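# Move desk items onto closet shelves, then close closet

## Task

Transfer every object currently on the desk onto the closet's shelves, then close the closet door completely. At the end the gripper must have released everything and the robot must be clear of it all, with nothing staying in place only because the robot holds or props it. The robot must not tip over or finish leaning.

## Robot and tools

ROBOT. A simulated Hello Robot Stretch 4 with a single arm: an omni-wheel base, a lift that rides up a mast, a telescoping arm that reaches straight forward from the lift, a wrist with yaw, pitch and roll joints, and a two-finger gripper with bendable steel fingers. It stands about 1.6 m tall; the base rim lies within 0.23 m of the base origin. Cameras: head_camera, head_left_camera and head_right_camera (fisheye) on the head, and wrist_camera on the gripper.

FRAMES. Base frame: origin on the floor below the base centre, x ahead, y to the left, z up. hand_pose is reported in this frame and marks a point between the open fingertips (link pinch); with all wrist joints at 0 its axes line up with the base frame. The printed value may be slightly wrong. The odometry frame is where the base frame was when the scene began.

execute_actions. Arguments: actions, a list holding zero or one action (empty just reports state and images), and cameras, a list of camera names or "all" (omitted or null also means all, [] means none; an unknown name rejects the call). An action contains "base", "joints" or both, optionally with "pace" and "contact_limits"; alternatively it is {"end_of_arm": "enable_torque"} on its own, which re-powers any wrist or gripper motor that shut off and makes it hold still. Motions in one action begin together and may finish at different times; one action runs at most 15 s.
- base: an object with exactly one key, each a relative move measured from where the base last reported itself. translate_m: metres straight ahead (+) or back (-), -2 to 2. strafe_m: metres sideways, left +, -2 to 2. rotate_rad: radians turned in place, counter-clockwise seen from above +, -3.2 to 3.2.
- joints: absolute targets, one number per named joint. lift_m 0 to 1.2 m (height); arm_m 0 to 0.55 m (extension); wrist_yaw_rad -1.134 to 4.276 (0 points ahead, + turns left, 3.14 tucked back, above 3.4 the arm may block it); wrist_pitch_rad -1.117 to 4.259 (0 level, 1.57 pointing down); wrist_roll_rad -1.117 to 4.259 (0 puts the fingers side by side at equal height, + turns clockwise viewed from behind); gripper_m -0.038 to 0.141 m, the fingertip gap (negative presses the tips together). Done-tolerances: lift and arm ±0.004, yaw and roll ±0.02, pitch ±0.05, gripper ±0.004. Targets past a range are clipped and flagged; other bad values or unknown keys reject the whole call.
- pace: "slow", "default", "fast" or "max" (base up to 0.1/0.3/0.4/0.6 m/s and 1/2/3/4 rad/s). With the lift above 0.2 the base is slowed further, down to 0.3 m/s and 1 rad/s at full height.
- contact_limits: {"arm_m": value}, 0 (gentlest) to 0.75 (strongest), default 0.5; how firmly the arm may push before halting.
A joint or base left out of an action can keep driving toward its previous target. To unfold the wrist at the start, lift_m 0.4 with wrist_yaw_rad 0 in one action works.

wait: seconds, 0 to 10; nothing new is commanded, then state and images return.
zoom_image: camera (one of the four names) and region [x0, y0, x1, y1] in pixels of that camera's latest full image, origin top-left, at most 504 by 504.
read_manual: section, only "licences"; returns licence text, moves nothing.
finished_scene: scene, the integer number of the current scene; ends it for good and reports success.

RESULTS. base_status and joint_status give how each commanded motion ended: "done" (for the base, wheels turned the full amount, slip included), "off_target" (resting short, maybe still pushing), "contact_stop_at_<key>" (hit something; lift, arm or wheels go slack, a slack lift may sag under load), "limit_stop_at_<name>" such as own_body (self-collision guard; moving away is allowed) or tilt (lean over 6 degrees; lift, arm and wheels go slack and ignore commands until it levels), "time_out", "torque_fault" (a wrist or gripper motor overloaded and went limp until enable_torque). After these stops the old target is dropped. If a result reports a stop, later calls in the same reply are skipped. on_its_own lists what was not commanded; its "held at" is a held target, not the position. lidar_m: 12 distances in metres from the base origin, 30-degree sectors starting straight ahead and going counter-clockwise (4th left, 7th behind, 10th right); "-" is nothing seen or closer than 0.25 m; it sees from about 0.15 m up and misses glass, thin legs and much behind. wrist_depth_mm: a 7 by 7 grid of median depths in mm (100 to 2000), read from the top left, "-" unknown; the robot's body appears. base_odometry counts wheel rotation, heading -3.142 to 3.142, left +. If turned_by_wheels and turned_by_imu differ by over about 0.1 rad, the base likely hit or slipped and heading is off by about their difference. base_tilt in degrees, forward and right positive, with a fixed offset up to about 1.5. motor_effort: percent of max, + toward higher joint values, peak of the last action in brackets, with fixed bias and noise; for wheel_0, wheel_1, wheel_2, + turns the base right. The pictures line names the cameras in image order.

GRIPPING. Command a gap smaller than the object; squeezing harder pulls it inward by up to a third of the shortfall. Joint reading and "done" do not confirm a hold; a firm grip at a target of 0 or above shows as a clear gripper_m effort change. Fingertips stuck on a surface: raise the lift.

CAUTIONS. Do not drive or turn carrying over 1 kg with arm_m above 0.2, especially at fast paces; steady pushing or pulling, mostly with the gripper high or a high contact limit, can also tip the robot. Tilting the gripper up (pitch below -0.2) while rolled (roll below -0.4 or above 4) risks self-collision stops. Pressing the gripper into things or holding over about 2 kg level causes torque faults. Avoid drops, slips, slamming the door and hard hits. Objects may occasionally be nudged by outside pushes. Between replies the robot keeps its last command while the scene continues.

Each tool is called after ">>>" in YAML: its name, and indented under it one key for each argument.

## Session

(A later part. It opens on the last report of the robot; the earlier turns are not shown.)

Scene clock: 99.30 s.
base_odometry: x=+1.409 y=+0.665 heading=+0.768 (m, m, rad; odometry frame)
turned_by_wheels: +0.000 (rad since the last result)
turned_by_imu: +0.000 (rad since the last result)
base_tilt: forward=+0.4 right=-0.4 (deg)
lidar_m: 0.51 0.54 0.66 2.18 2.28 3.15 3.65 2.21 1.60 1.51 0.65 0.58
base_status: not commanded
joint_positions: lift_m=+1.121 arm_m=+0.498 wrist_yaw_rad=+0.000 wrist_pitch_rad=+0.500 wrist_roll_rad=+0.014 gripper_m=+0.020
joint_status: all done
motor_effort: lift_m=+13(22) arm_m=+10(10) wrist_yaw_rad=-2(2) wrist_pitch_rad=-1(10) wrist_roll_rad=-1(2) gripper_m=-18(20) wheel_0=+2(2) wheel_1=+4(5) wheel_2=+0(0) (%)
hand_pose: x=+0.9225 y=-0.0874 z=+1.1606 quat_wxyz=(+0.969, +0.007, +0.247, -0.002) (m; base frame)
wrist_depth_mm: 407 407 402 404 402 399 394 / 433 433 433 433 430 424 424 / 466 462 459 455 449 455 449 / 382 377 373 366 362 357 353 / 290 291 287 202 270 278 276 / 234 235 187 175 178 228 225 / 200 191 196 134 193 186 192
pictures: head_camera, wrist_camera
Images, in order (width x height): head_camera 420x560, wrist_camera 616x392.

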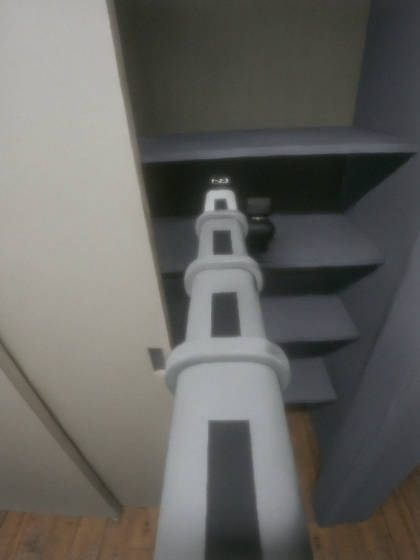

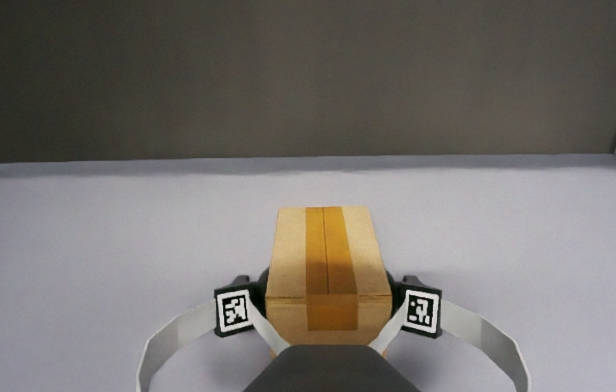

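>>> execute_actions:
  actions:
    - {"joints":{"gripper_m":0.1,"lift_m":1.13}}
  cameras: []

>>> execute_actions:
  actions:
    - {"base":{"translate_m":-2},"joints":{"arm_m":0}}
  cameras: []

>>> execute_actions:
  actions:
    - {"base":{"rotate_rad":-2.51},"joints":{"lift_m":0.96}}
  cameras: []

>>> execute_actions:
  actions:
    - {"base":{"translate_m":0.5},"joints":{"arm_m":0.25}}
  cameras: ["wrist_camera","head_camera"]

Scene clock: 103.67 s.
base_odometry: x=+1.409 y=+0.665 heading=+0.768 (m, m, rad; odometry frame)
turned_by_wheels: +0.000 (rad since the last result)
turned_by_imu: -0.001 (rad since the last result)
base_tilt: forward=+0.4 right=-0.4 (deg)
lidar_m: 0.53 0.50 0.69 2.19 2.30 3.14 3.65 2.20 1.58 1.51 0.64 0.57
base_status: not commanded
joint_positions: lift_m=+1.129 arm_m=+0.498 wrist_yaw_rad=+0.000 wrist_pitch_rad=+0.502 wrist_roll_rad=+0.014 gripper_m=+0.100
joint_status: all done
motor_effort: lift_m=+27(30) arm_m=+9(10) wrist_yaw_rad=-1(1) wrist_pitch_rad=-7(9) wrist_roll_rad=-2(2) gripper_m=-2(18) wheel_0=+2(2) wheel_1=+5(4) wheel_2=-1(0) (%)
hand_pose: x=+0.9221 y=-0.0874 z=+1.1688 quat_wxyz=(+0.969, +0.007, +0.249, -0.002) (m; base frame)
wrist_depth_mm: 410 404 402 407 399 399 397 / 430 433 433 430 430 427 421 / 469 466 466 459 452 452 449 / 394 392 384 379 375 368 366 / 301 303 300 213 279 289 286 / 243 245 201 185 190 228 235 / 208 206 204 136 202 198 200
pictures: none
No camera images: the call's "cameras" was empty. Leave "cameras" out to get every camera's image.

Scene clock: 111.83 s.
base_odometry: x=-0.029 y=-0.724 heading=+0.768 (m, m, rad; odometry frame)
turned_by_wheels: +0.000 (rad since the last result)
turned_by_imu: +0.007 (rad since the last result)
base_tilt: forward=+0.4 right=-0.3 (deg)
lidar_m: 2.47 2.58 2.30 2.20 2.20 1.64 0.76 0.83 1.15 1.51 1.62 2.16
base_status: done
joint_positions: lift_m=+1.130 arm_m=+0.002 wrist_yaw_rad=+0.000 wrist_pitch_rad=+0.502 wrist_roll_rad=+0.014 gripper_m=+0.100
joint_status: all done
motor_effort: lift_m=+27(27) arm_m=-9(11) wrist_yaw_rad=-1(2) wrist_pitch_rad=-7(8) wrist_roll_rad=-2(1) gripper_m=-2(4) wheel_0=-1(8) wheel_1=-2(9) wheel_2=-1(10) (%)
hand_pose: x=+0.4254 y=-0.0874 z=+1.1690 quat_wxyz=(+0.969, +0.007, +0.248, -0.002) (m; base frame)
wrist_depth_mm: - - - - - - - / - - - - - - - / - - - - - - - / - - - - - - - / - - - - - - - / 1756 1756 202 1708 1576 1756 1661 / 1499 1499 1499 136 1464 1464 1464
pictures: none
No camera images: the call's "cameras" was empty. Leave "cameras" out to get every camera's image.

Scene clock: 115.20 s.
base_odometry: x=-0.029 y=-0.724 heading=-1.741 (m, m, rad; odometry frame)
turned_by_wheels: -2.509 (rad since the last result)
turned_by_imu: -2.525 (rad since the last result)
base_tilt: forward=+0.4 right=-0.3 (deg)
lidar_m: 0.82 1.22 1.52 1.67 2.48 2.51 2.66 2.24 2.18 2.02 1.57 0.72
base_status: done
joint_positions: lift_m=+0.960 arm_m=+0.002 wrist_yaw_rad=+0.000 wrist_pitch_rad=+0.502 wrist_roll_rad=+0.014 gripper_m=+0.100
joint_status: all done
motor_effort: lift_m=+15(24) arm_m=-9(9) wrist_yaw_rad=-1(1) wrist_pitch_rad=-8(7) wrist_roll_rad=-2(2) gripper_m=+0(2) wheel_0=+2(6) wheel_1=+3(6) wheel_2=+4(7) (%)
hand_pose: x=+0.4254 y=-0.0874 z=+0.9999 quat_wxyz=(+0.969, +0.007, +0.248, -0.002) (m; base frame)
wrist_depth_mm: 1138 1366 1661 1464 1281 1098 1008 / 1205 1255 1042 991 976 976 976 / 1281 1499 1661 732 609 597 585 / 1281 1576 1863 1863 1499 1308 473 / 1308 1661 1808 1863 1618 1397 1138 / 1397 1537 202 1537 1397 1397 1229 / 1281 1281 1308 137 1308 1229 1255
pictures: none
No camera images: the call's "cameras" was empty. Leave "cameras" out to get every camera's image.

Scene clock: 118.37 s.
base_odometry: x=-0.114 y=-1.217 heading=-1.741 (m, m, rad; odometry frame)
turned_by_wheels: +0.000 (rad since the last result)
turned_by_imu: -0.002 (rad since the last result)
base_tilt: forward=+0.5 right=-0.4 (deg)
lidar_m: 0.38 0.60 1.17 1.34 2.05 2.87 3.10 2.54 2.49 0.47 0.35 0.33
base_status: done
joint_positions: lift_m=+0.960 arm_m=+0.248 wrist_yaw_rad=+0.000 wrist_pitch_rad=+0.502 wrist_roll_rad=+0.014 gripper_m=+0.100
joint_status: all done
motor_effort: lift_m=+15(15) arm_m=+9(10) wrist_yaw_rad=-2(1) wrist_pitch_rad=-7(8) wrist_roll_rad=-2(1) gripper_m=-1(0) wheel_0=+2(5) wheel_1=+4(11) wheel_2=-2(11) (%)
hand_pose: x=+0.6722 y=-0.0874 z=+0.9999 quat_wxyz=(+0.969, +0.007, +0.248, -0.002) (m; base frame)
wrist_depth_mm: 831 960 960 809 707 615 544 / 854 991 960 854 732 640 574 / 640 634 615 603 585 585 580 / 449 439 436 413 430 421 418 / 343 340 340 336 332 327 325 / 277 277 202 274 253 258 266 / 236 234 234 136 230 226 232
pictures: head_camera, wrist_camera
Images, in order (width x height): head_camera 420x560, wrist_camera 616x392.

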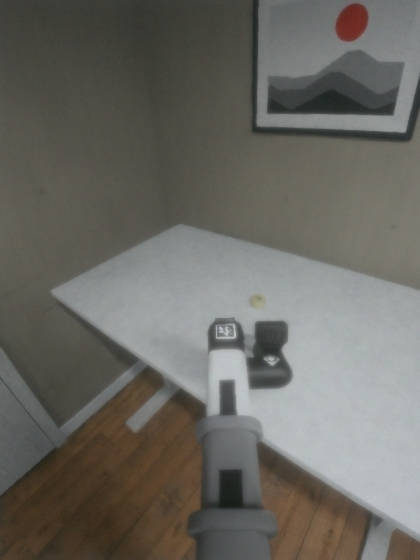

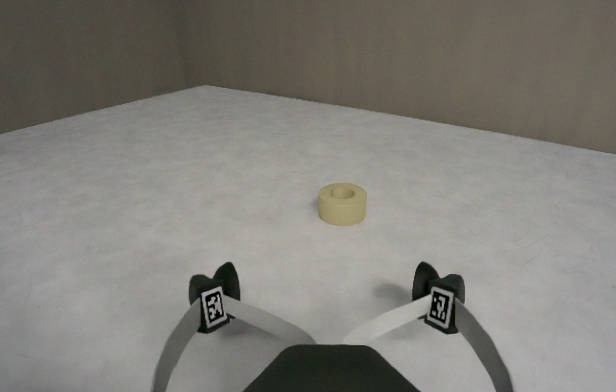

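>>> execute_actions:
  actions:
    - {"base":{"strafe_m":-0.025},"joints":{"arm_m":0.415,"lift_m":0.927}}
  cameras: ["wrist_camera"]

>>> execute_actions:
  actions:
    - {"joints":{"gripper_m":0.015}}
  cameras: []

>>> execute_actions:
  actions:
    - {"base":{"translate_m":-0.35},"joints":{"lift_m":1.15,"arm_m":0}}
  cameras: ["wrist_camera"]

Scene clock: 122.13 s.
base_odometry: x=-0.139 y=-1.212 heading=-1.741 (m, m, rad; odometry frame)
turned_by_wheels: +0.000 (rad since the last result)
turned_by_imu: -0.001 (rad since the last result)
base_tilt: forward=+0.4 right=-0.5 (deg)
lidar_m: 0.38 0.55 1.20 1.35 2.04 2.88 3.13 2.51 2.45 0.44 0.33 0.32
base_status: done
joint_positions: lift_m=+0.928 arm_m=+0.413 wrist_yaw_rad=-0.003 wrist_pitch_rad=+0.497 wrist_roll_rad=+0.014 gripper_m=+0.100
joint_status: all done
motor_effort: lift_m=+10(16) arm_m=+11(13) wrist_yaw_rad=+7(7) wrist_pitch_rad=+10(8) wrist_roll_rad=-2(1) gripper_m=+0(3) wheel_0=+1(10) wheel_1=+2(9) wheel_2=+0(1) (%)
hand_pose: x=+0.8372 y=-0.0881 z=+0.9686 quat_wxyz=(+0.969, +0.007, +0.246, -0.003) (m; base frame)
wrist_depth_mm: 768 878 759 640 554 484 442 / 788 878 809 683 585 512 452 / 564 554 544 530 525 512 473 / 389 387 379 377 370 370 368 / 298 296 294 290 289 285 283 / 240 239 199 211 219 223 231 / 204 201 200 131 199 195 196
pictures: wrist_camera
Images, in order (width x height): wrist_camera 616x392.

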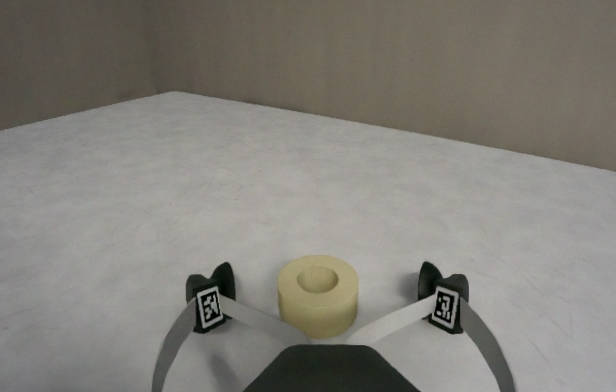

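Scene clock: 123.80 s.
base_odometry: x=-0.139 y=-1.212 heading=-1.741 (m, m, rad; odometry frame)
turned_by_wheels: +0.000 (rad since the last result)
turned_by_imu: +0.000 (rad since the last result)
base_tilt: forward=+0.3 right=-0.4 (deg)
lidar_m: 0.37 0.55 1.20 1.32 2.04 2.85 3.14 2.51 2.48 0.45 0.33 0.32
base_status: not commanded
joint_positions: lift_m=+0.928 arm_m=+0.413 wrist_yaw_rad=+0.001 wrist_pitch_rad=+0.498 wrist_roll_rad=+0.014 gripper_m=+0.015
joint_status: all done
motor_effort: lift_m=+13(13) arm_m=+8(11) wrist_yaw_rad=-3(7) wrist_pitch_rad=+3(15) wrist_roll_rad=-1(2) gripper_m=-17(15) wheel_0=+1(1) wheel_1=+2(2) wheel_2=-1(0) (%)
hand_pose: x=+0.8378 y=-0.0873 z=+0.9679 quat_wxyz=(+0.969, +0.007, +0.247, -0.001) (m; base frame)
wrist_depth_mm: 759 878 759 640 559 484 439 / 768 891 798 683 591 504 452 / 559 539 525 512 512 500 469 / 382 379 370 368 364 359 355 / 291 290 289 286 282 279 276 / 235 235 189 205 192 227 225 / 201 191 196 141 195 187 194
pictures: none
No camera images: the call's "cameras" was empty. Leave "cameras" out to get every camera's image.

Scene clock: 126.47 s.
base_odometry: x=-0.079 y=-0.868 heading=-1.741 (m, m, rad; odometry frame)
turned_by_wheels: +0.000 (rad since the last result)
turned_by_imu: +0.001 (rad since the last result)
base_tilt: forward=+0.3 right=-0.3 (deg)
lidar_m: 0.68 1.03 1.43 1.60 2.35 2.60 2.82 2.29 2.26 1.85 0.61 0.62
base_status: done
joint_positions: lift_m=+1.149 arm_m=+0.002 wrist_yaw_rad=+0.000 wrist_pitch_rad=+0.502 wrist_roll_rad=+0.014 gripper_m=+0.015
joint_status: all done
motor_effort: lift_m=+27(31) arm_m=-9(10) wrist_yaw_rad=+0(3) wrist_pitch_rad=-7(8) wrist_roll_rad=-1(2) gripper_m=-17(22) wheel_0=-2(8) wheel_1=-4(8) wheel_2=+0(12) (%)
hand_pose: x=+0.4254 y=-0.0875 z=+1.1888 quat_wxyz=(+0.969, +0.007, +0.248, -0.002) (m; base frame)
wrist_depth_mm: 1078 1336 1537 1308 1138 991 891 / 1160 1336 1576 1430 1205 1025 917 / 1182 1229 1205 1182 1118 1060 991 / 1205 1336 831 831 831 809 809 / 1281 1499 1808 647 647 627 621 / 1336 1576 190 204 192 517 508 / 1366 1430 1537 141 1464 462 442
pictures: wrist_camera
Images, in order (width x height): wrist_camera 616x392.

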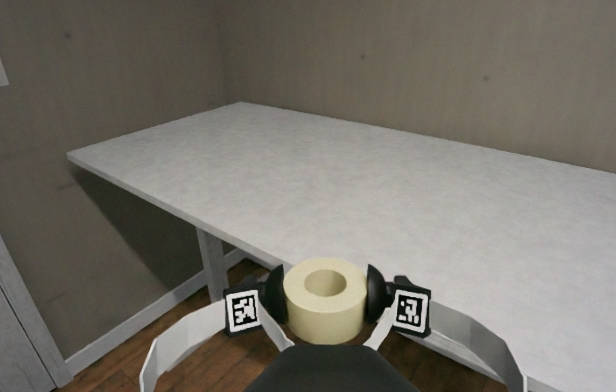

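>>> execute_actions:
  actions:
    - {"base":{"rotate_rad":2.495}}
  cameras: []

>>> execute_actions:
  actions:
    - {"base":{"translate_m":2},"joints":{"arm_m":0.3}}
  cameras: ["wrist_camera","head_camera"]

Scene clock: 131.40 s.
base_odometry: x=-0.079 y=-0.868 heading=+0.753 (m, m, rad; odometry frame)
turned_by_wheels: +2.494 (rad since the last result)
turned_by_imu: +2.508 (rad since the last result)
base_tilt: forward=+0.4 right=-0.4 (deg)
lidar_m: 2.59 2.68 2.37 2.26 2.07 1.51 0.61 0.65 0.90 1.42 1.49 2.05
base_status: done
joint_positions: lift_m=+1.149 arm_m=+0.002 wrist_yaw_rad=+0.000 wrist_pitch_rad=+0.502 wrist_roll_rad=+0.014 gripper_m=+0.015
joint_status: not commanded
motor_effort: lift_m=+27(27) arm_m=-9(9) wrist_yaw_rad=-2(0) wrist_pitch_rad=-8(7) wrist_roll_rad=-2(2) gripper_m=-17(17) wheel_0=-4(8) wheel_1=-5(8) wheel_2=-2(6) (%)
hand_pose: x=+0.4254 y=-0.0874 z=+1.1888 quat_wxyz=(+0.969, +0.007, +0.248, -0.002) (m; base frame)
wrist_depth_mm: - - - - - - - / - - - - - - - / - - - - - - - / - - - - - - - / - - - - - - 1983 / 1808 1808 189 204 191 1708 1708 / 1499 1464 1464 141 1499 1430 1464
pictures: none
No camera images: the call's "cameras" was empty. Leave "cameras" out to get every camera's image.

Scene clock: 139.57 s.
base_odometry: x=+1.380 y=+0.500 heading=+0.753 (m, m, rad; odometry frame)
turned_by_wheels: +0.000 (rad since the last result)
turned_by_imu: -0.009 (rad since the last result)
base_tilt: forward=+0.3 right=-0.3 (deg)
lidar_m: 0.90 0.68 0.86 2.29 2.39 3.25 3.49 2.08 1.49 1.39 1.51 0.61
base_status: done
joint_positions: lift_m=+1.150 arm_m=+0.298 wrist_yaw_rad=+0.000 wrist_pitch_rad=+0.502 wrist_roll_rad=+0.014 gripper_m=+0.015
joint_status: all done
motor_effort: lift_m=+27(27) arm_m=+9(11) wrist_yaw_rad=-2(0) wrist_pitch_rad=-7(8) wrist_roll_rad=-2(1) gripper_m=-15(18) wheel_0=+2(6) wheel_1=+4(6) wheel_2=-2(10) (%)
hand_pose: x=+0.7222 y=-0.0874 z=+1.1890 quat_wxyz=(+0.969, +0.007, +0.248, -0.002) (m; base frame)
wrist_depth_mm: 707 715 715 707 699 554 394 / 741 759 741 759 759 559 397 / 627 609 521 585 580 525 402 / 466 462 455 442 445 459 404 / 842 831 831 820 820 580 404 / 683 683 189 203 192 496 402 / 609 580 585 141 585 512 415
pictures: head_camera, wrist_camera
Images, in order (width x height): head_camera 420x560, wrist_camera 616x392.

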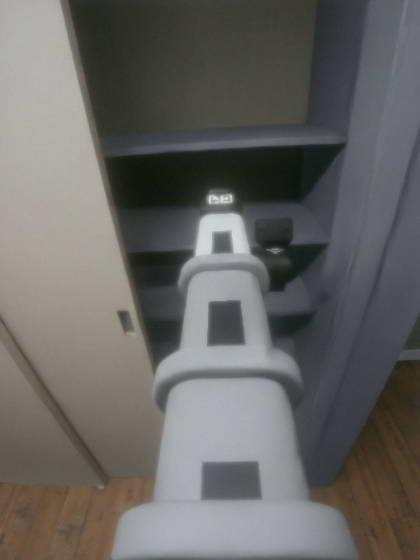

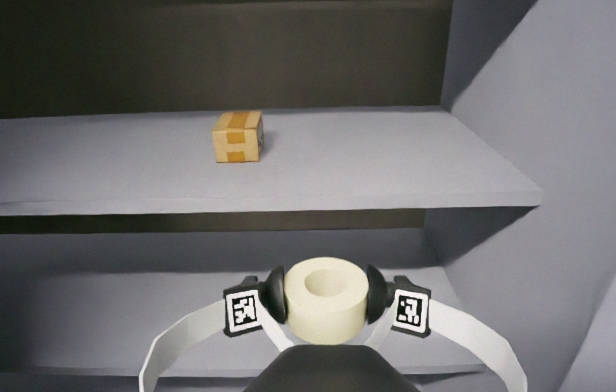

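Recess is ~0.23 left.

>>> execute_actions:
  actions:
    - {"base":{"translate_m":0.04},"joints":{"arm_m":0.54}}
  cameras: []

>>> execute_actions:
  actions:
    - {"joints":{"lift_m":1.125},"pace":"slow"}
  cameras: []

>>> execute_actions:
  actions:
    - {"joints":{"gripper_m":0.08,"lift_m":1.13}}
  cameras: []

>>> execute_actions:
  actions:
    - {"joints":{"arm_m":0}}
  cameras: ["wrist_camera"]

>>> execute_actions:
  actions:
    - {"base":{"rotate_rad":-1.56},"joints":{"lift_m":0.865,"gripper_m":0,"wrist_pitch_rad":0,"wrist_yaw_rad":1.57}}
  cameras: []

>>> execute_actions:
  actions:
    - {"base":{"translate_m":-0.52}}
  cameras: []

>>> execute_actions:
  actions:
    - {"base":{"strafe_m":0.25}}
  cameras: ["wrist_camera"]

Scene clock: 145.97 s.
base_odometry: x=+1.409 y=+0.528 heading=+0.754 (m, m, rad; odometry frame)
turned_by_wheels: +0.000 (rad since the last result)
turned_by_imu: -0.001 (rad since the last result)
base_tilt: forward=+0.3 right=-0.3 (deg)
lidar_m: 0.86 0.63 0.83 2.29 2.38 3.24 3.53 2.10 1.45 1.41 1.48 0.59
base_status: done
joint_positions: lift_m=+1.150 arm_m=+0.538 wrist_yaw_rad=+0.000 wrist_pitch_rad=+0.502 wrist_roll_rad=+0.014 gripper_m=+0.015
joint_status: all done
motor_effort: lift_m=+26(26) arm_m=+10(11) wrist_yaw_rad=-2(0) wrist_pitch_rad=-7(7) wrist_roll_rad=-1(2) gripper_m=-11(15) wheel_0=+3(7) wheel_1=+4(7) wheel_2=-2(10) (%)
hand_pose: x=+0.9621 y=-0.0874 z=+1.1890 quat_wxyz=(+0.969, +0.007, +0.248, -0.002) (m; base frame)
wrist_depth_mm: 452 455 452 455 455 455 384 / 488 484 484 492 488 488 389 / 521 525 517 508 517 508 394 / 439 430 427 418 415 413 384 / 336 260 304 329 324 320 317 / 271 260 189 204 192 260 260 / 231 220 228 140 224 216 223
pictures: none
No camera images: the call's "cameras" was empty. Leave "cameras" out to get every camera's image.

Scene clock: 146.97 s.
base_odometry: x=+1.409 y=+0.528 heading=+0.754 (m, m, rad; odometry frame)
turned_by_wheels: +0.000 (rad since the last result)
turned_by_imu: +0.000 (rad since the last result)
base_tilt: forward=+0.4 right=-0.3 (deg)
lidar_m: 0.86 0.66 0.79 2.30 2.38 3.20 3.53 2.08 1.50 1.39 1.51 0.60
base_status: not commanded
joint_positions: lift_m=+1.126 arm_m=+0.538 wrist_yaw_rad=+0.000 wrist_pitch_rad=+0.502 wrist_roll_rad=+0.014 gripper_m=+0.015
joint_status: all done
motor_effort: lift_m=+15(22) arm_m=+9(10) wrist_yaw_rad=-2(1) wrist_pitch_rad=-7(7) wrist_roll_rad=-1(2) gripper_m=-18(15) wheel_0=+3(3) wheel_1=+4(4) wheel_2=-2(2) (%)
hand_pose: x=+0.9621 y=-0.0874 z=+1.1649 quat_wxyz=(+0.969, +0.007, +0.248, -0.002) (m; base frame)
wrist_depth_mm: 455 455 455 452 455 449 387 / 480 484 484 484 488 484 392 / 508 508 504 504 512 488 397 / 384 306 315 373 366 362 357 / 296 246 271 287 287 283 278 / 238 238 189 206 191 229 228 / 203 195 199 141 197 189 196
pictures: none
No camera images: the call's "cameras" was empty. Leave "cameras" out to get every camera's image.

Scene clock: 148.40 s.
base_odometry: x=+1.409 y=+0.528 heading=+0.754 (m, m, rad; odometry frame)
turned_by_wheels: +0.000 (rad since the last result)
turned_by_imu: +0.000 (rad since the last result)
base_tilt: forward=+0.4 right=-0.4 (deg)
lidar_m: 0.85 0.65 0.83 2.30 2.37 3.27 3.52 2.10 1.49 1.40 1.51 0.59
base_status: not commanded
joint_positions: lift_m=+1.129 arm_m=+0.538 wrist_yaw_rad=+0.000 wrist_pitch_rad=+0.502 wrist_roll_rad=+0.014 gripper_m=+0.080
joint_status: all done
motor_effort: lift_m=+27(27) arm_m=+10(9) wrist_yaw_rad=-2(2) wrist_pitch_rad=-7(7) wrist_roll_rad=-2(2) gripper_m=+0(14) wheel_0=+3(3) wheel_1=+4(4) wheel_2=-2(2) (%)
hand_pose: x=+0.9621 y=-0.0874 z=+1.1689 quat_wxyz=(+0.969, +0.007, +0.248, -0.002) (m; base frame)
wrist_depth_mm: 452 455 452 452 455 455 387 / 484 484 484 488 484 484 392 / 517 512 504 508 512 484 394 / 394 368 343 379 377 373 364 / 301 246 272 296 291 290 285 / 244 245 198 213 200 236 233 / 208 204 202 134 202 196 200
pictures: none
No camera images: the call's "cameras" was empty. Leave "cameras" out to get every camera's image.

Scene clock: 151.03 s.
base_odometry: x=+1.409 y=+0.528 heading=+0.754 (m, m, rad; odometry frame)
turned_by_wheels: +0.000 (rad since the last result)
turned_by_imu: +0.000 (rad since the last result)
base_tilt: forward=+0.5 right=-0.4 (deg)
lidar_m: 0.87 0.65 0.83 2.27 2.39 3.19 3.53 2.12 1.48 1.41 1.51 0.59
base_status: not commanded
joint_positions: lift_m=+1.129 arm_m=+0.002 wrist_yaw_rad=+0.000 wrist_pitch_rad=+0.502 wrist_roll_rad=+0.014 gripper_m=+0.080
joint_status: all done
motor_effort: lift_m=+27(27) arm_m=-9(10) wrist_yaw_rad=-1(1) wrist_pitch_rad=-8(6) wrist_roll_rad=-1(2) gripper_m=+0(2) wheel_0=+3(3) wheel_1=+4(4) wheel_2=-2(2) (%)
hand_pose: x=+0.4254 y=-0.0875 z=+1.1689 quat_wxyz=(+0.969, +0.007, +0.248, -0.002) (m; base frame)
wrist_depth_mm: 931 931 931 931 931 370 267 / 946 960 931 891 878 375 281 / 647 1078 1078 1060 1025 377 300 / 427 1042 1042 1025 946 379 325 / 459 854 842 831 820 384 366 / 492 1118 199 1160 199 394 407 / 544 564 991 135 960 430 442
pictures: wrist_camera
Images, in order (width x height): wrist_camera 616x392.

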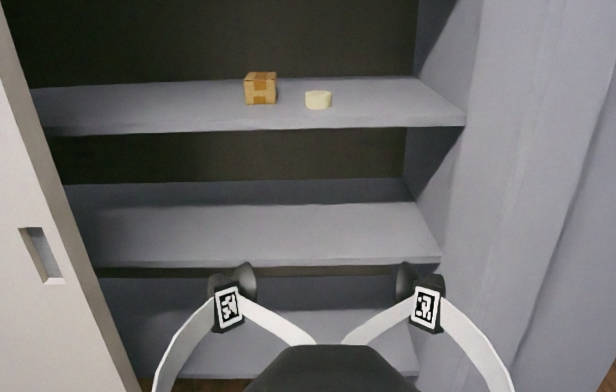

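Scene clock: 153.60 s.
base_odometry: x=+1.409 y=+0.528 heading=-0.806 (m, m, rad; odometry frame)
turned_by_wheels: -1.559 (rad since the last result)
turned_by_imu: -1.569 (rad since the last result)
base_tilt: forward=+0.4 right=-0.3 (deg)
lidar_m: 1.41 1.52 0.61 0.87 0.64 0.82 2.28 2.41 3.21 2.65 2.09 1.49
base_status: done
joint_positions: lift_m=+0.866 arm_m=+0.002 wrist_yaw_rad=+1.570 wrist_pitch_rad=+0.002 wrist_roll_rad=+0.014 gripper_m=+0.000
joint_status: all done
motor_effort: lift_m=+15(26) arm_m=-9(9) wrist_yaw_rad=-1(5) wrist_pitch_rad=-9(10) wrist_roll_rad=-1(1) gripper_m=-8(5) wheel_0=+2(7) wheel_1=+3(7) wheel_2=+3(7) (%)
hand_pose: x=+0.2602 y=+0.2884 z=+1.0431 quat_wxyz=(+0.707, +0.004, +0.006, +0.707) (m; base frame)
wrist_depth_mm: 1255 1229 1229 809 496 1229 1182 / 917 1008 991 842 492 1205 1205 / 1205 1255 1205 1205 488 1205 1205 / 1205 1205 1182 809 488 1205 1182 / 1229 1229 1182 1205 492 1205 1182 / 904 991 891 193 187 1205 1182 / 1229 1229 1205 132 492 488 1205
pictures: none
No camera images: the call's "cameras" was empty. Leave "cameras" out to get every camera's image.

Scene clock: 156.83 s.
base_odometry: x=+1.049 y=+0.903 heading=-0.806 (m, m, rad; odometry frame)
turned_by_wheels: -0.001 (rad since the last result)
turned_by_imu: +0.001 (rad since the last result)
base_tilt: forward=+0.3 right=-0.4 (deg)
lidar_m: 1.93 0.93 0.63 0.56 0.58 0.82 1.78 1.83 2.49 2.71 2.75 2.02
base_status: done
joint_positions: lift_m=+0.865 arm_m=+0.002 wrist_yaw_rad=+1.570 wrist_pitch_rad=+0.002 wrist_roll_rad=+0.014 gripper_m=+0.000
joint_status: not commanded
motor_effort: lift_m=+15(15) arm_m=-9(9) wrist_yaw_rad=-1(1) wrist_pitch_rad=-8(8) wrist_roll_rad=-2(1) gripper_m=-6(4) wheel_0=-2(6) wheel_1=-5(9) wheel_2=+0(13) (%)
hand_pose: x=+0.2602 y=+0.2884 z=+1.0430 quat_wxyz=(+0.707, +0.004, +0.006, +0.707) (m; base frame)
wrist_depth_mm: 517 554 559 554 1229 1182 842 / 512 554 554 554 1008 1025 866 / 517 559 554 554 1205 1205 891 / 508 554 554 549 1205 1182 842 / 512 559 549 549 1205 1205 904 / 508 554 554 193 187 946 842 / 508 549 549 132 1182 1042 878
pictures: none
No camera images: the call's "cameras" was empty. Leave "cameras" out to get every camera's image.

Scene clock: 158.97 s.
base_odometry: x=+1.229 y=+1.076 heading=-0.806 (m, m, rad; odometry frame)
turned_by_wheels: +0.000 (rad since the last result)
turned_by_imu: +0.000 (rad since the last result)
base_tilt: forward=+0.5 right=-0.4 (deg)
lidar_m: 1.94 0.83 0.36 0.34 0.31 0.44 1.76 1.86 2.51 2.95 2.79 2.02
base_status: done
joint_positions: lift_m=+0.865 arm_m=+0.002 wrist_yaw_rad=+1.570 wrist_pitch_rad=+0.002 wrist_roll_rad=+0.014 gripper_m=+0.000
joint_status: not commanded
motor_effort: lift_m=+15(15) arm_m=-9(9) wrist_yaw_rad=-1(1) wrist_pitch_rad=-8(7) wrist_roll_rad=-2(2) gripper_m=-6(8) wheel_0=+0(10) wheel_1=+2(14) wheel_2=+0(0) (%)
hand_pose: x=+0.2602 y=+0.2884 z=+1.0430 quat_wxyz=(+0.707, +0.004, +0.006, +0.707) (m; base frame)
wrist_depth_mm: 307 307 306 304 691 699 707 / 309 306 306 303 991 960 866 / 307 306 304 303 946 946 904 / 306 304 304 303 960 960 820 / 307 303 304 303 960 960 904 / 306 304 301 193 187 854 820 / 304 303 301 132 569 559 621
pictures: wrist_camera
Images, in order (width x height): wrist_camera 616x392.

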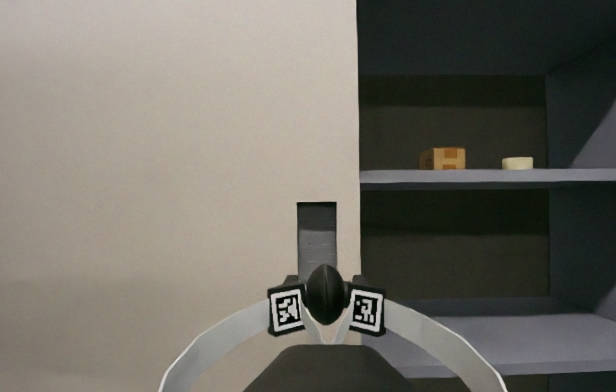

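>>> execute_actions:
  actions:
    - {"base":{"strafe_m":0.075},"pace":"slow"}
  cameras: []

>>> execute_actions:
  actions:
    - {"joints":{"arm_m":0.49},"pace":"slow"}
  cameras: ["wrist_camera"]

Scene clock: 162.10 s.
base_odometry: x=+1.283 y=+1.128 heading=-0.806 (m, m, rad; odometry frame)
turned_by_wheels: +0.000 (rad since the last result)
turned_by_imu: -0.001 (rad since the last result)
base_tilt: forward=+0.4 right=-0.4 (deg)
lidar_m: 0.83 0.43 0.27 0.27 0.25 0.33 0.93 1.86 2.52 3.01 2.80 2.00
base_status: done
joint_positions: lift_m=+0.865 arm_m=+0.002 wrist_yaw_rad=+1.569 wrist_pitch_rad=+0.002 wrist_roll_rad=+0.014 gripper_m=+0.000
joint_status: not commanded
motor_effort: lift_m=+15(15) arm_m=-9(9) wrist_yaw_rad=+3(3) wrist_pitch_rad=-7(8) wrist_roll_rad=-2(2) gripper_m=-4(4) wheel_0=-7(8) wheel_1=+6(7) wheel_2=+0(1) (%)
hand_pose: x=+0.2605 y=+0.2883 z=+1.0431 quat_wxyz=(+0.708, +0.004, +0.006, +0.706) (m; base frame)
wrist_depth_mm: 235 234 235 234 691 699 707 / 235 234 232 232 904 891 854 / 234 234 232 232 904 891 878 / 233 233 233 231 634 891 798 / 233 232 232 243 878 891 878 / 232 231 230 194 187 854 809 / 232 231 229 132 535 521 559
pictures: none
No camera images: the call's "cameras" was empty. Leave "cameras" out to get every camera's image.

Scene clock: 168.27 s.
base_odometry: x=+1.283 y=+1.128 heading=-0.806 (m, m, rad; odometry frame)
turned_by_wheels: +0.000 (rad since the last result)
turned_by_imu: -0.001 (rad since the last result)
base_tilt: forward=+0.4 right=-0.4 (deg)
lidar_m: 0.83 0.38 0.30 0.27 0.25 0.33 0.90 1.85 2.52 3.02 2.78 2.00
base_status: not commanded
joint_positions: lift_m=+0.865 arm_m=+0.488 wrist_yaw_rad=+1.576 wrist_pitch_rad=+0.000 wrist_roll_rad=+0.014 gripper_m=+0.000
joint_status: all done
on_its_own: wrist_yaw_rad is at rest, and its effort (-18) is outside its rest range (-13 to +13)
motor_effort: lift_m=+15(15) arm_m=+11(13) wrist_yaw_rad=-18(35) wrist_pitch_rad=-2(7) wrist_roll_rad=-1(2) gripper_m=-6(6) wheel_0=-2(7) wheel_1=+6(7) wheel_2=+0(0) (%)
hand_pose: x=+0.7449 y=+0.2889 z=+1.0436 quat_wxyz=(+0.705, +0.005, +0.005, +0.709) (m; base frame)
wrist_depth_mm: 237 236 234 233 190 153 166 / 236 236 233 233 193 153 152 / 237 235 233 233 196 152 152 / 236 234 232 231 198 152 151 / 236 233 233 243 199 151 150 / 235 232 231 193 171 151 150 / 233 231 231 152 165 150 150
pictures: wrist_camera
Images, in order (width x height): wrist_camera 616x392.

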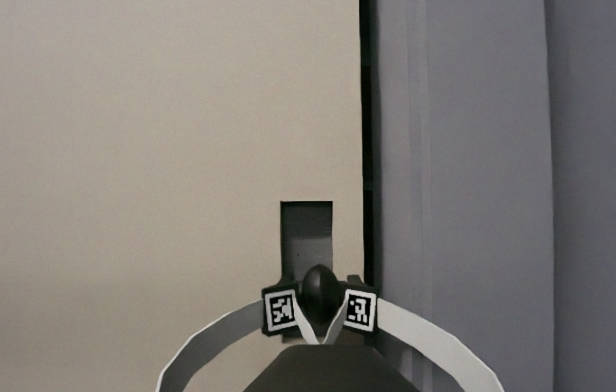

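>>> execute_actions:
  actions:
    - {"joints":{"wrist_yaw_rad":1.5},"pace":"slow"}
  cameras: ["wrist_camera"]

>>> execute_actions:
  actions:
    - {"base":{"strafe_m":-0.5},"joints":{"wrist_yaw_rad":1.55}}
  cameras: ["wrist_camera"]

Scene clock: 170.57 s.
base_odometry: x=+1.283 y=+1.128 heading=-0.806 (m, m, rad; odometry frame)
turned_by_wheels: +0.000 (rad since the last result)
turned_by_imu: +0.000 (rad since the last result)
base_tilt: forward=+0.5 right=-0.4 (deg)
lidar_m: 0.83 0.40 0.29 0.27 0.25 0.34 0.95 1.84 2.52 3.02 2.80 2.03
base_status: not commanded
joint_positions: lift_m=+0.865 arm_m=+0.488 wrist_yaw_rad=+1.511 wrist_pitch_rad=+0.001 wrist_roll_rad=+0.014 gripper_m=+0.000
joint_status: all done
on_its_own: wrist_yaw_rad is at rest, and its effort (-33) is outside its rest range (-13 to +13)
motor_effort: lift_m=+15(15) arm_m=+11(11) wrist_yaw_rad=-33(36) wrist_pitch_rad=-5(5) wrist_roll_rad=-2(1) gripper_m=-7(5) wheel_0=+0(2) wheel_1=+6(6) wheel_2=-1(1) (%)
hand_pose: x=+0.7635 y=+0.2827 z=+1.0433 quat_wxyz=(+0.728, +0.005, +0.005, +0.686) (m; base frame)
wrist_depth_mm: 233 235 237 238 163 164 179 / 232 235 236 237 162 163 179 / 232 234 236 237 162 163 179 / 231 233 235 237 162 163 178 / 229 232 235 249 161 162 177 / 229 232 232 192 161 162 177 / 229 230 233 132 160 161 177
pictures: wrist_camera
Images, in order (width x height): wrist_camera 616x392.

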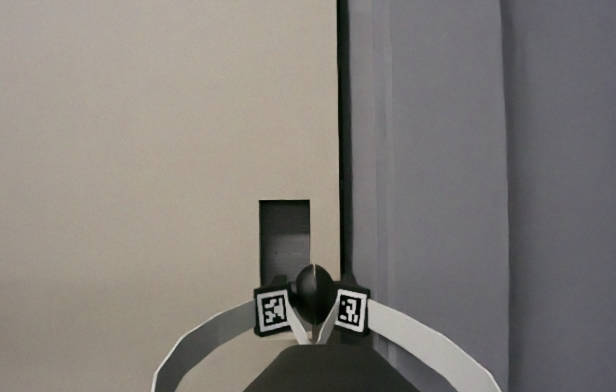

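Scene clock: 173.57 s.
base_odometry: x=+0.923 y=+0.782 heading=-0.806 (m, m, rad; odometry frame)
turned_by_wheels: +0.000 (rad since the last result)
turned_by_imu: -0.001 (rad since the last result)
base_tilt: forward=+0.4 right=-0.5 (deg)
lidar_m: 1.92 1.06 0.82 0.73 0.77 1.06 1.77 1.84 2.48 2.53 2.59 2.05
base_status: done
joint_positions: lift_m=+0.865 arm_m=+0.488 wrist_yaw_rad=+1.550 wrist_pitch_rad=+0.002 wrist_roll_rad=+0.014 gripper_m=+0.000
joint_status: all done
motor_effort: lift_m=+15(15) arm_m=+9(11) wrist_yaw_rad=-1(29) wrist_pitch_rad=-7(7) wrist_roll_rad=-2(2) gripper_m=-6(8) wheel_0=+0(10) wheel_1=-2(13) wheel_2=-2(3) (%)
hand_pose: x=+0.7526 y=+0.2866 z=+1.0431 quat_wxyz=(+0.714, +0.004, +0.006, +0.700) (m; base frame)
wrist_depth_mm: 723 723 741 732 668 1397 1397 / 732 732 715 732 676 1366 1397 / 715 732 732 723 668 1397 1366 / 723 723 715 715 661 1366 1397 / 723 723 715 723 661 1366 1397 / 715 723 715 193 187 1366 1397 / 715 715 715 132 661 1366 1366
pictures: wrist_camera
Images, in order (width x height): wrist_camera 616x392.

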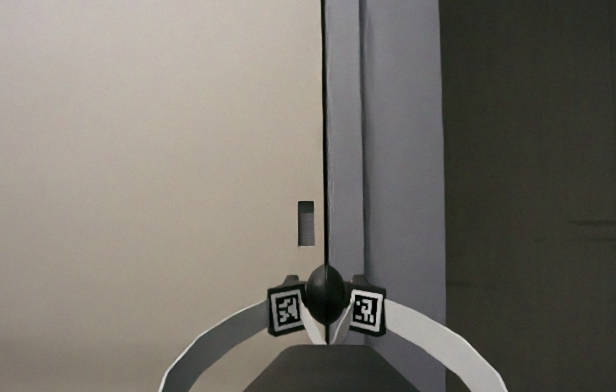

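>>> execute_actions:
  actions:
    - {"base":{"strafe_m":0.5},"joints":{"wrist_yaw_rad":1.57,"wrist_roll_rad":-1.1,"arm_m":0.472},"pace":"slow"}
  cameras: ["wrist_camera"]

>>> execute_actions:
  actions:
    - {"joints":{"arm_m":0.5},"pace":"slow"}
  cameras: ["wrist_camera"]

Scene clock: 183.50 s.
base_odometry: x=+1.283 y=+1.128 heading=-0.806 (m, m, rad; odometry frame)
turned_by_wheels: +0.000 (rad since the last result)
turned_by_imu: -0.001 (rad since the last result)
base_tilt: forward=+0.5 right=-0.4 (deg)
lidar_m: 0.83 0.42 0.28 0.26 0.25 0.33 0.94 1.81 2.53 2.95 2.79 2.01
base_status: done
joint_positions: lift_m=+0.865 arm_m=+0.474 wrist_yaw_rad=+1.570 wrist_pitch_rad=+0.002 wrist_roll_rad=-1.100 gripper_m=+0.000
joint_status: all done
motor_effort: lift_m=+15(16) arm_m=-9(10) wrist_yaw_rad=+0(2) wrist_pitch_rad=-7(6) wrist_roll_rad=-4(7) gripper_m=-6(6) wheel_0=-3(8) wheel_1=+5(9) wheel_2=+0(1) (%)
hand_pose: x=+0.7323 y=+0.2884 z=+1.0431 quat_wxyz=(+0.603, -0.370, -0.369, +0.603) (m; base frame)
wrist_depth_mm: 236 235 232 230 229 228 227 / 237 234 232 231 229 228 226 / 236 234 233 230 229 229 226 / 236 235 232 231 230 228 226 / 236 235 233 231 230 228 227 / 236 235 233 193 187 215 183 / 236 236 232 132 191 159 -
pictures: wrist_camera
Images, in order (width x height): wrist_camera 616x392.

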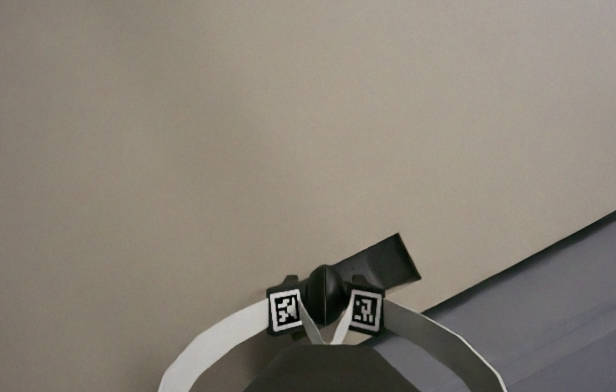

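Scene clock: 184.83 s.
base_odometry: x=+1.283 y=+1.128 heading=-0.806 (m, m, rad; odometry frame)
turned_by_wheels: +0.000 (rad since the last result)
turned_by_imu: +0.000 (rad since the last result)
base_tilt: forward=+0.3 right=-0.3 (deg)
lidar_m: 0.84 0.39 0.27 0.26 0.25 0.33 0.93 1.83 2.52 3.01 2.81 1.98
base_status: not commanded
joint_positions: lift_m=+0.865 arm_m=+0.498 wrist_yaw_rad=+1.577 wrist_pitch_rad=+0.001 wrist_roll_rad=-1.100 gripper_m=+0.000
joint_status: all done
on_its_own: wrist_yaw_rad is at rest, and its effort (-21) is outside its rest range (-13 to +13)
motor_effort: lift_m=+15(15) arm_m=+12(13) wrist_yaw_rad=-21(33) wrist_pitch_rad=-4(7) wrist_roll_rad=-3(2) gripper_m=-5(6) wheel_0=-2(4) wheel_1=+5(5) wheel_2=+0(0) (%)
hand_pose: x=+0.7545 y=+0.2890 z=+1.0435 quat_wxyz=(+0.601, -0.369, -0.370, +0.605) (m; base frame)
wrist_depth_mm: 236 236 234 233 229 229 227 / 237 235 234 232 230 228 226 / 238 235 233 233 229 228 226 / 236 235 233 229 230 228 227 / 236 234 233 231 229 227 193 / 236 235 231 194 185 170 158 / 236 232 230 132 160 150 -
pictures: wrist_camera
Images, in order (width x height): wrist_camera 616x392.

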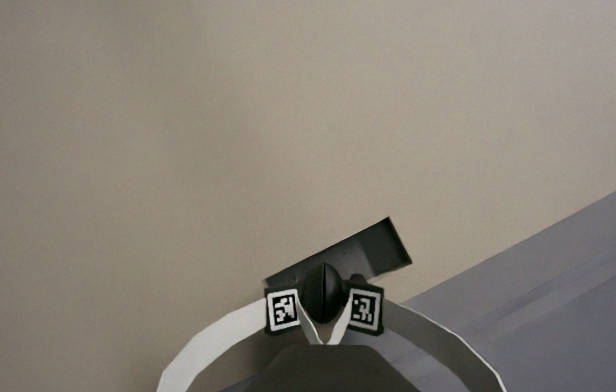

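>>> execute_actions:
  actions:
    - {"base":{"strafe_m":-0.5}}
  cameras: []

>>> finished_scene:
  scene: 1

Scene clock: 190.13 s.
base_odometry: x=+0.923 y=+0.782 heading=-0.806 (m, m, rad; odometry frame)
turned_by_wheels: +0.000 (rad since the last result)
turned_by_imu: -0.001 (rad since the last result)
base_tilt: forward=+0.4 right=-0.4 (deg)
lidar_m: 1.93 1.05 0.79 0.72 0.76 1.03 1.76 1.83 2.50 2.52 2.62 2.05
base_status: done
joint_positions: lift_m=+0.865 arm_m=+0.498 wrist_yaw_rad=+1.570 wrist_pitch_rad=+0.002 wrist_roll_rad=-1.100 gripper_m=+0.000
joint_status: not commanded
motor_effort: lift_m=+15(15) arm_m=+9(11) wrist_yaw_rad=-2(21) wrist_pitch_rad=-6(7) wrist_roll_rad=-3(2) gripper_m=-4(7) wheel_0=+0(11) wheel_1=-2(13) wheel_2=+1(1) (%)
hand_pose: x=+0.7569 y=+0.2884 z=+1.0431 quat_wxyz=(+0.603, -0.370, -0.369, +0.603) (m; base frame)
wrist_depth_mm: 741 741 723 723 723 715 707 / 741 741 732 715 715 715 707 / 741 732 723 723 723 715 640 / 750 741 732 732 715 661 654 / 750 741 732 668 661 661 1336 / 741 732 654 193 187 1336 1397 / 732 668 676 132 1336 1336 1336
pictures: none
No camera images: the call's "cameras" was empty. Leave "cameras" out to get every camera's image.

The scene is finished: the task was done.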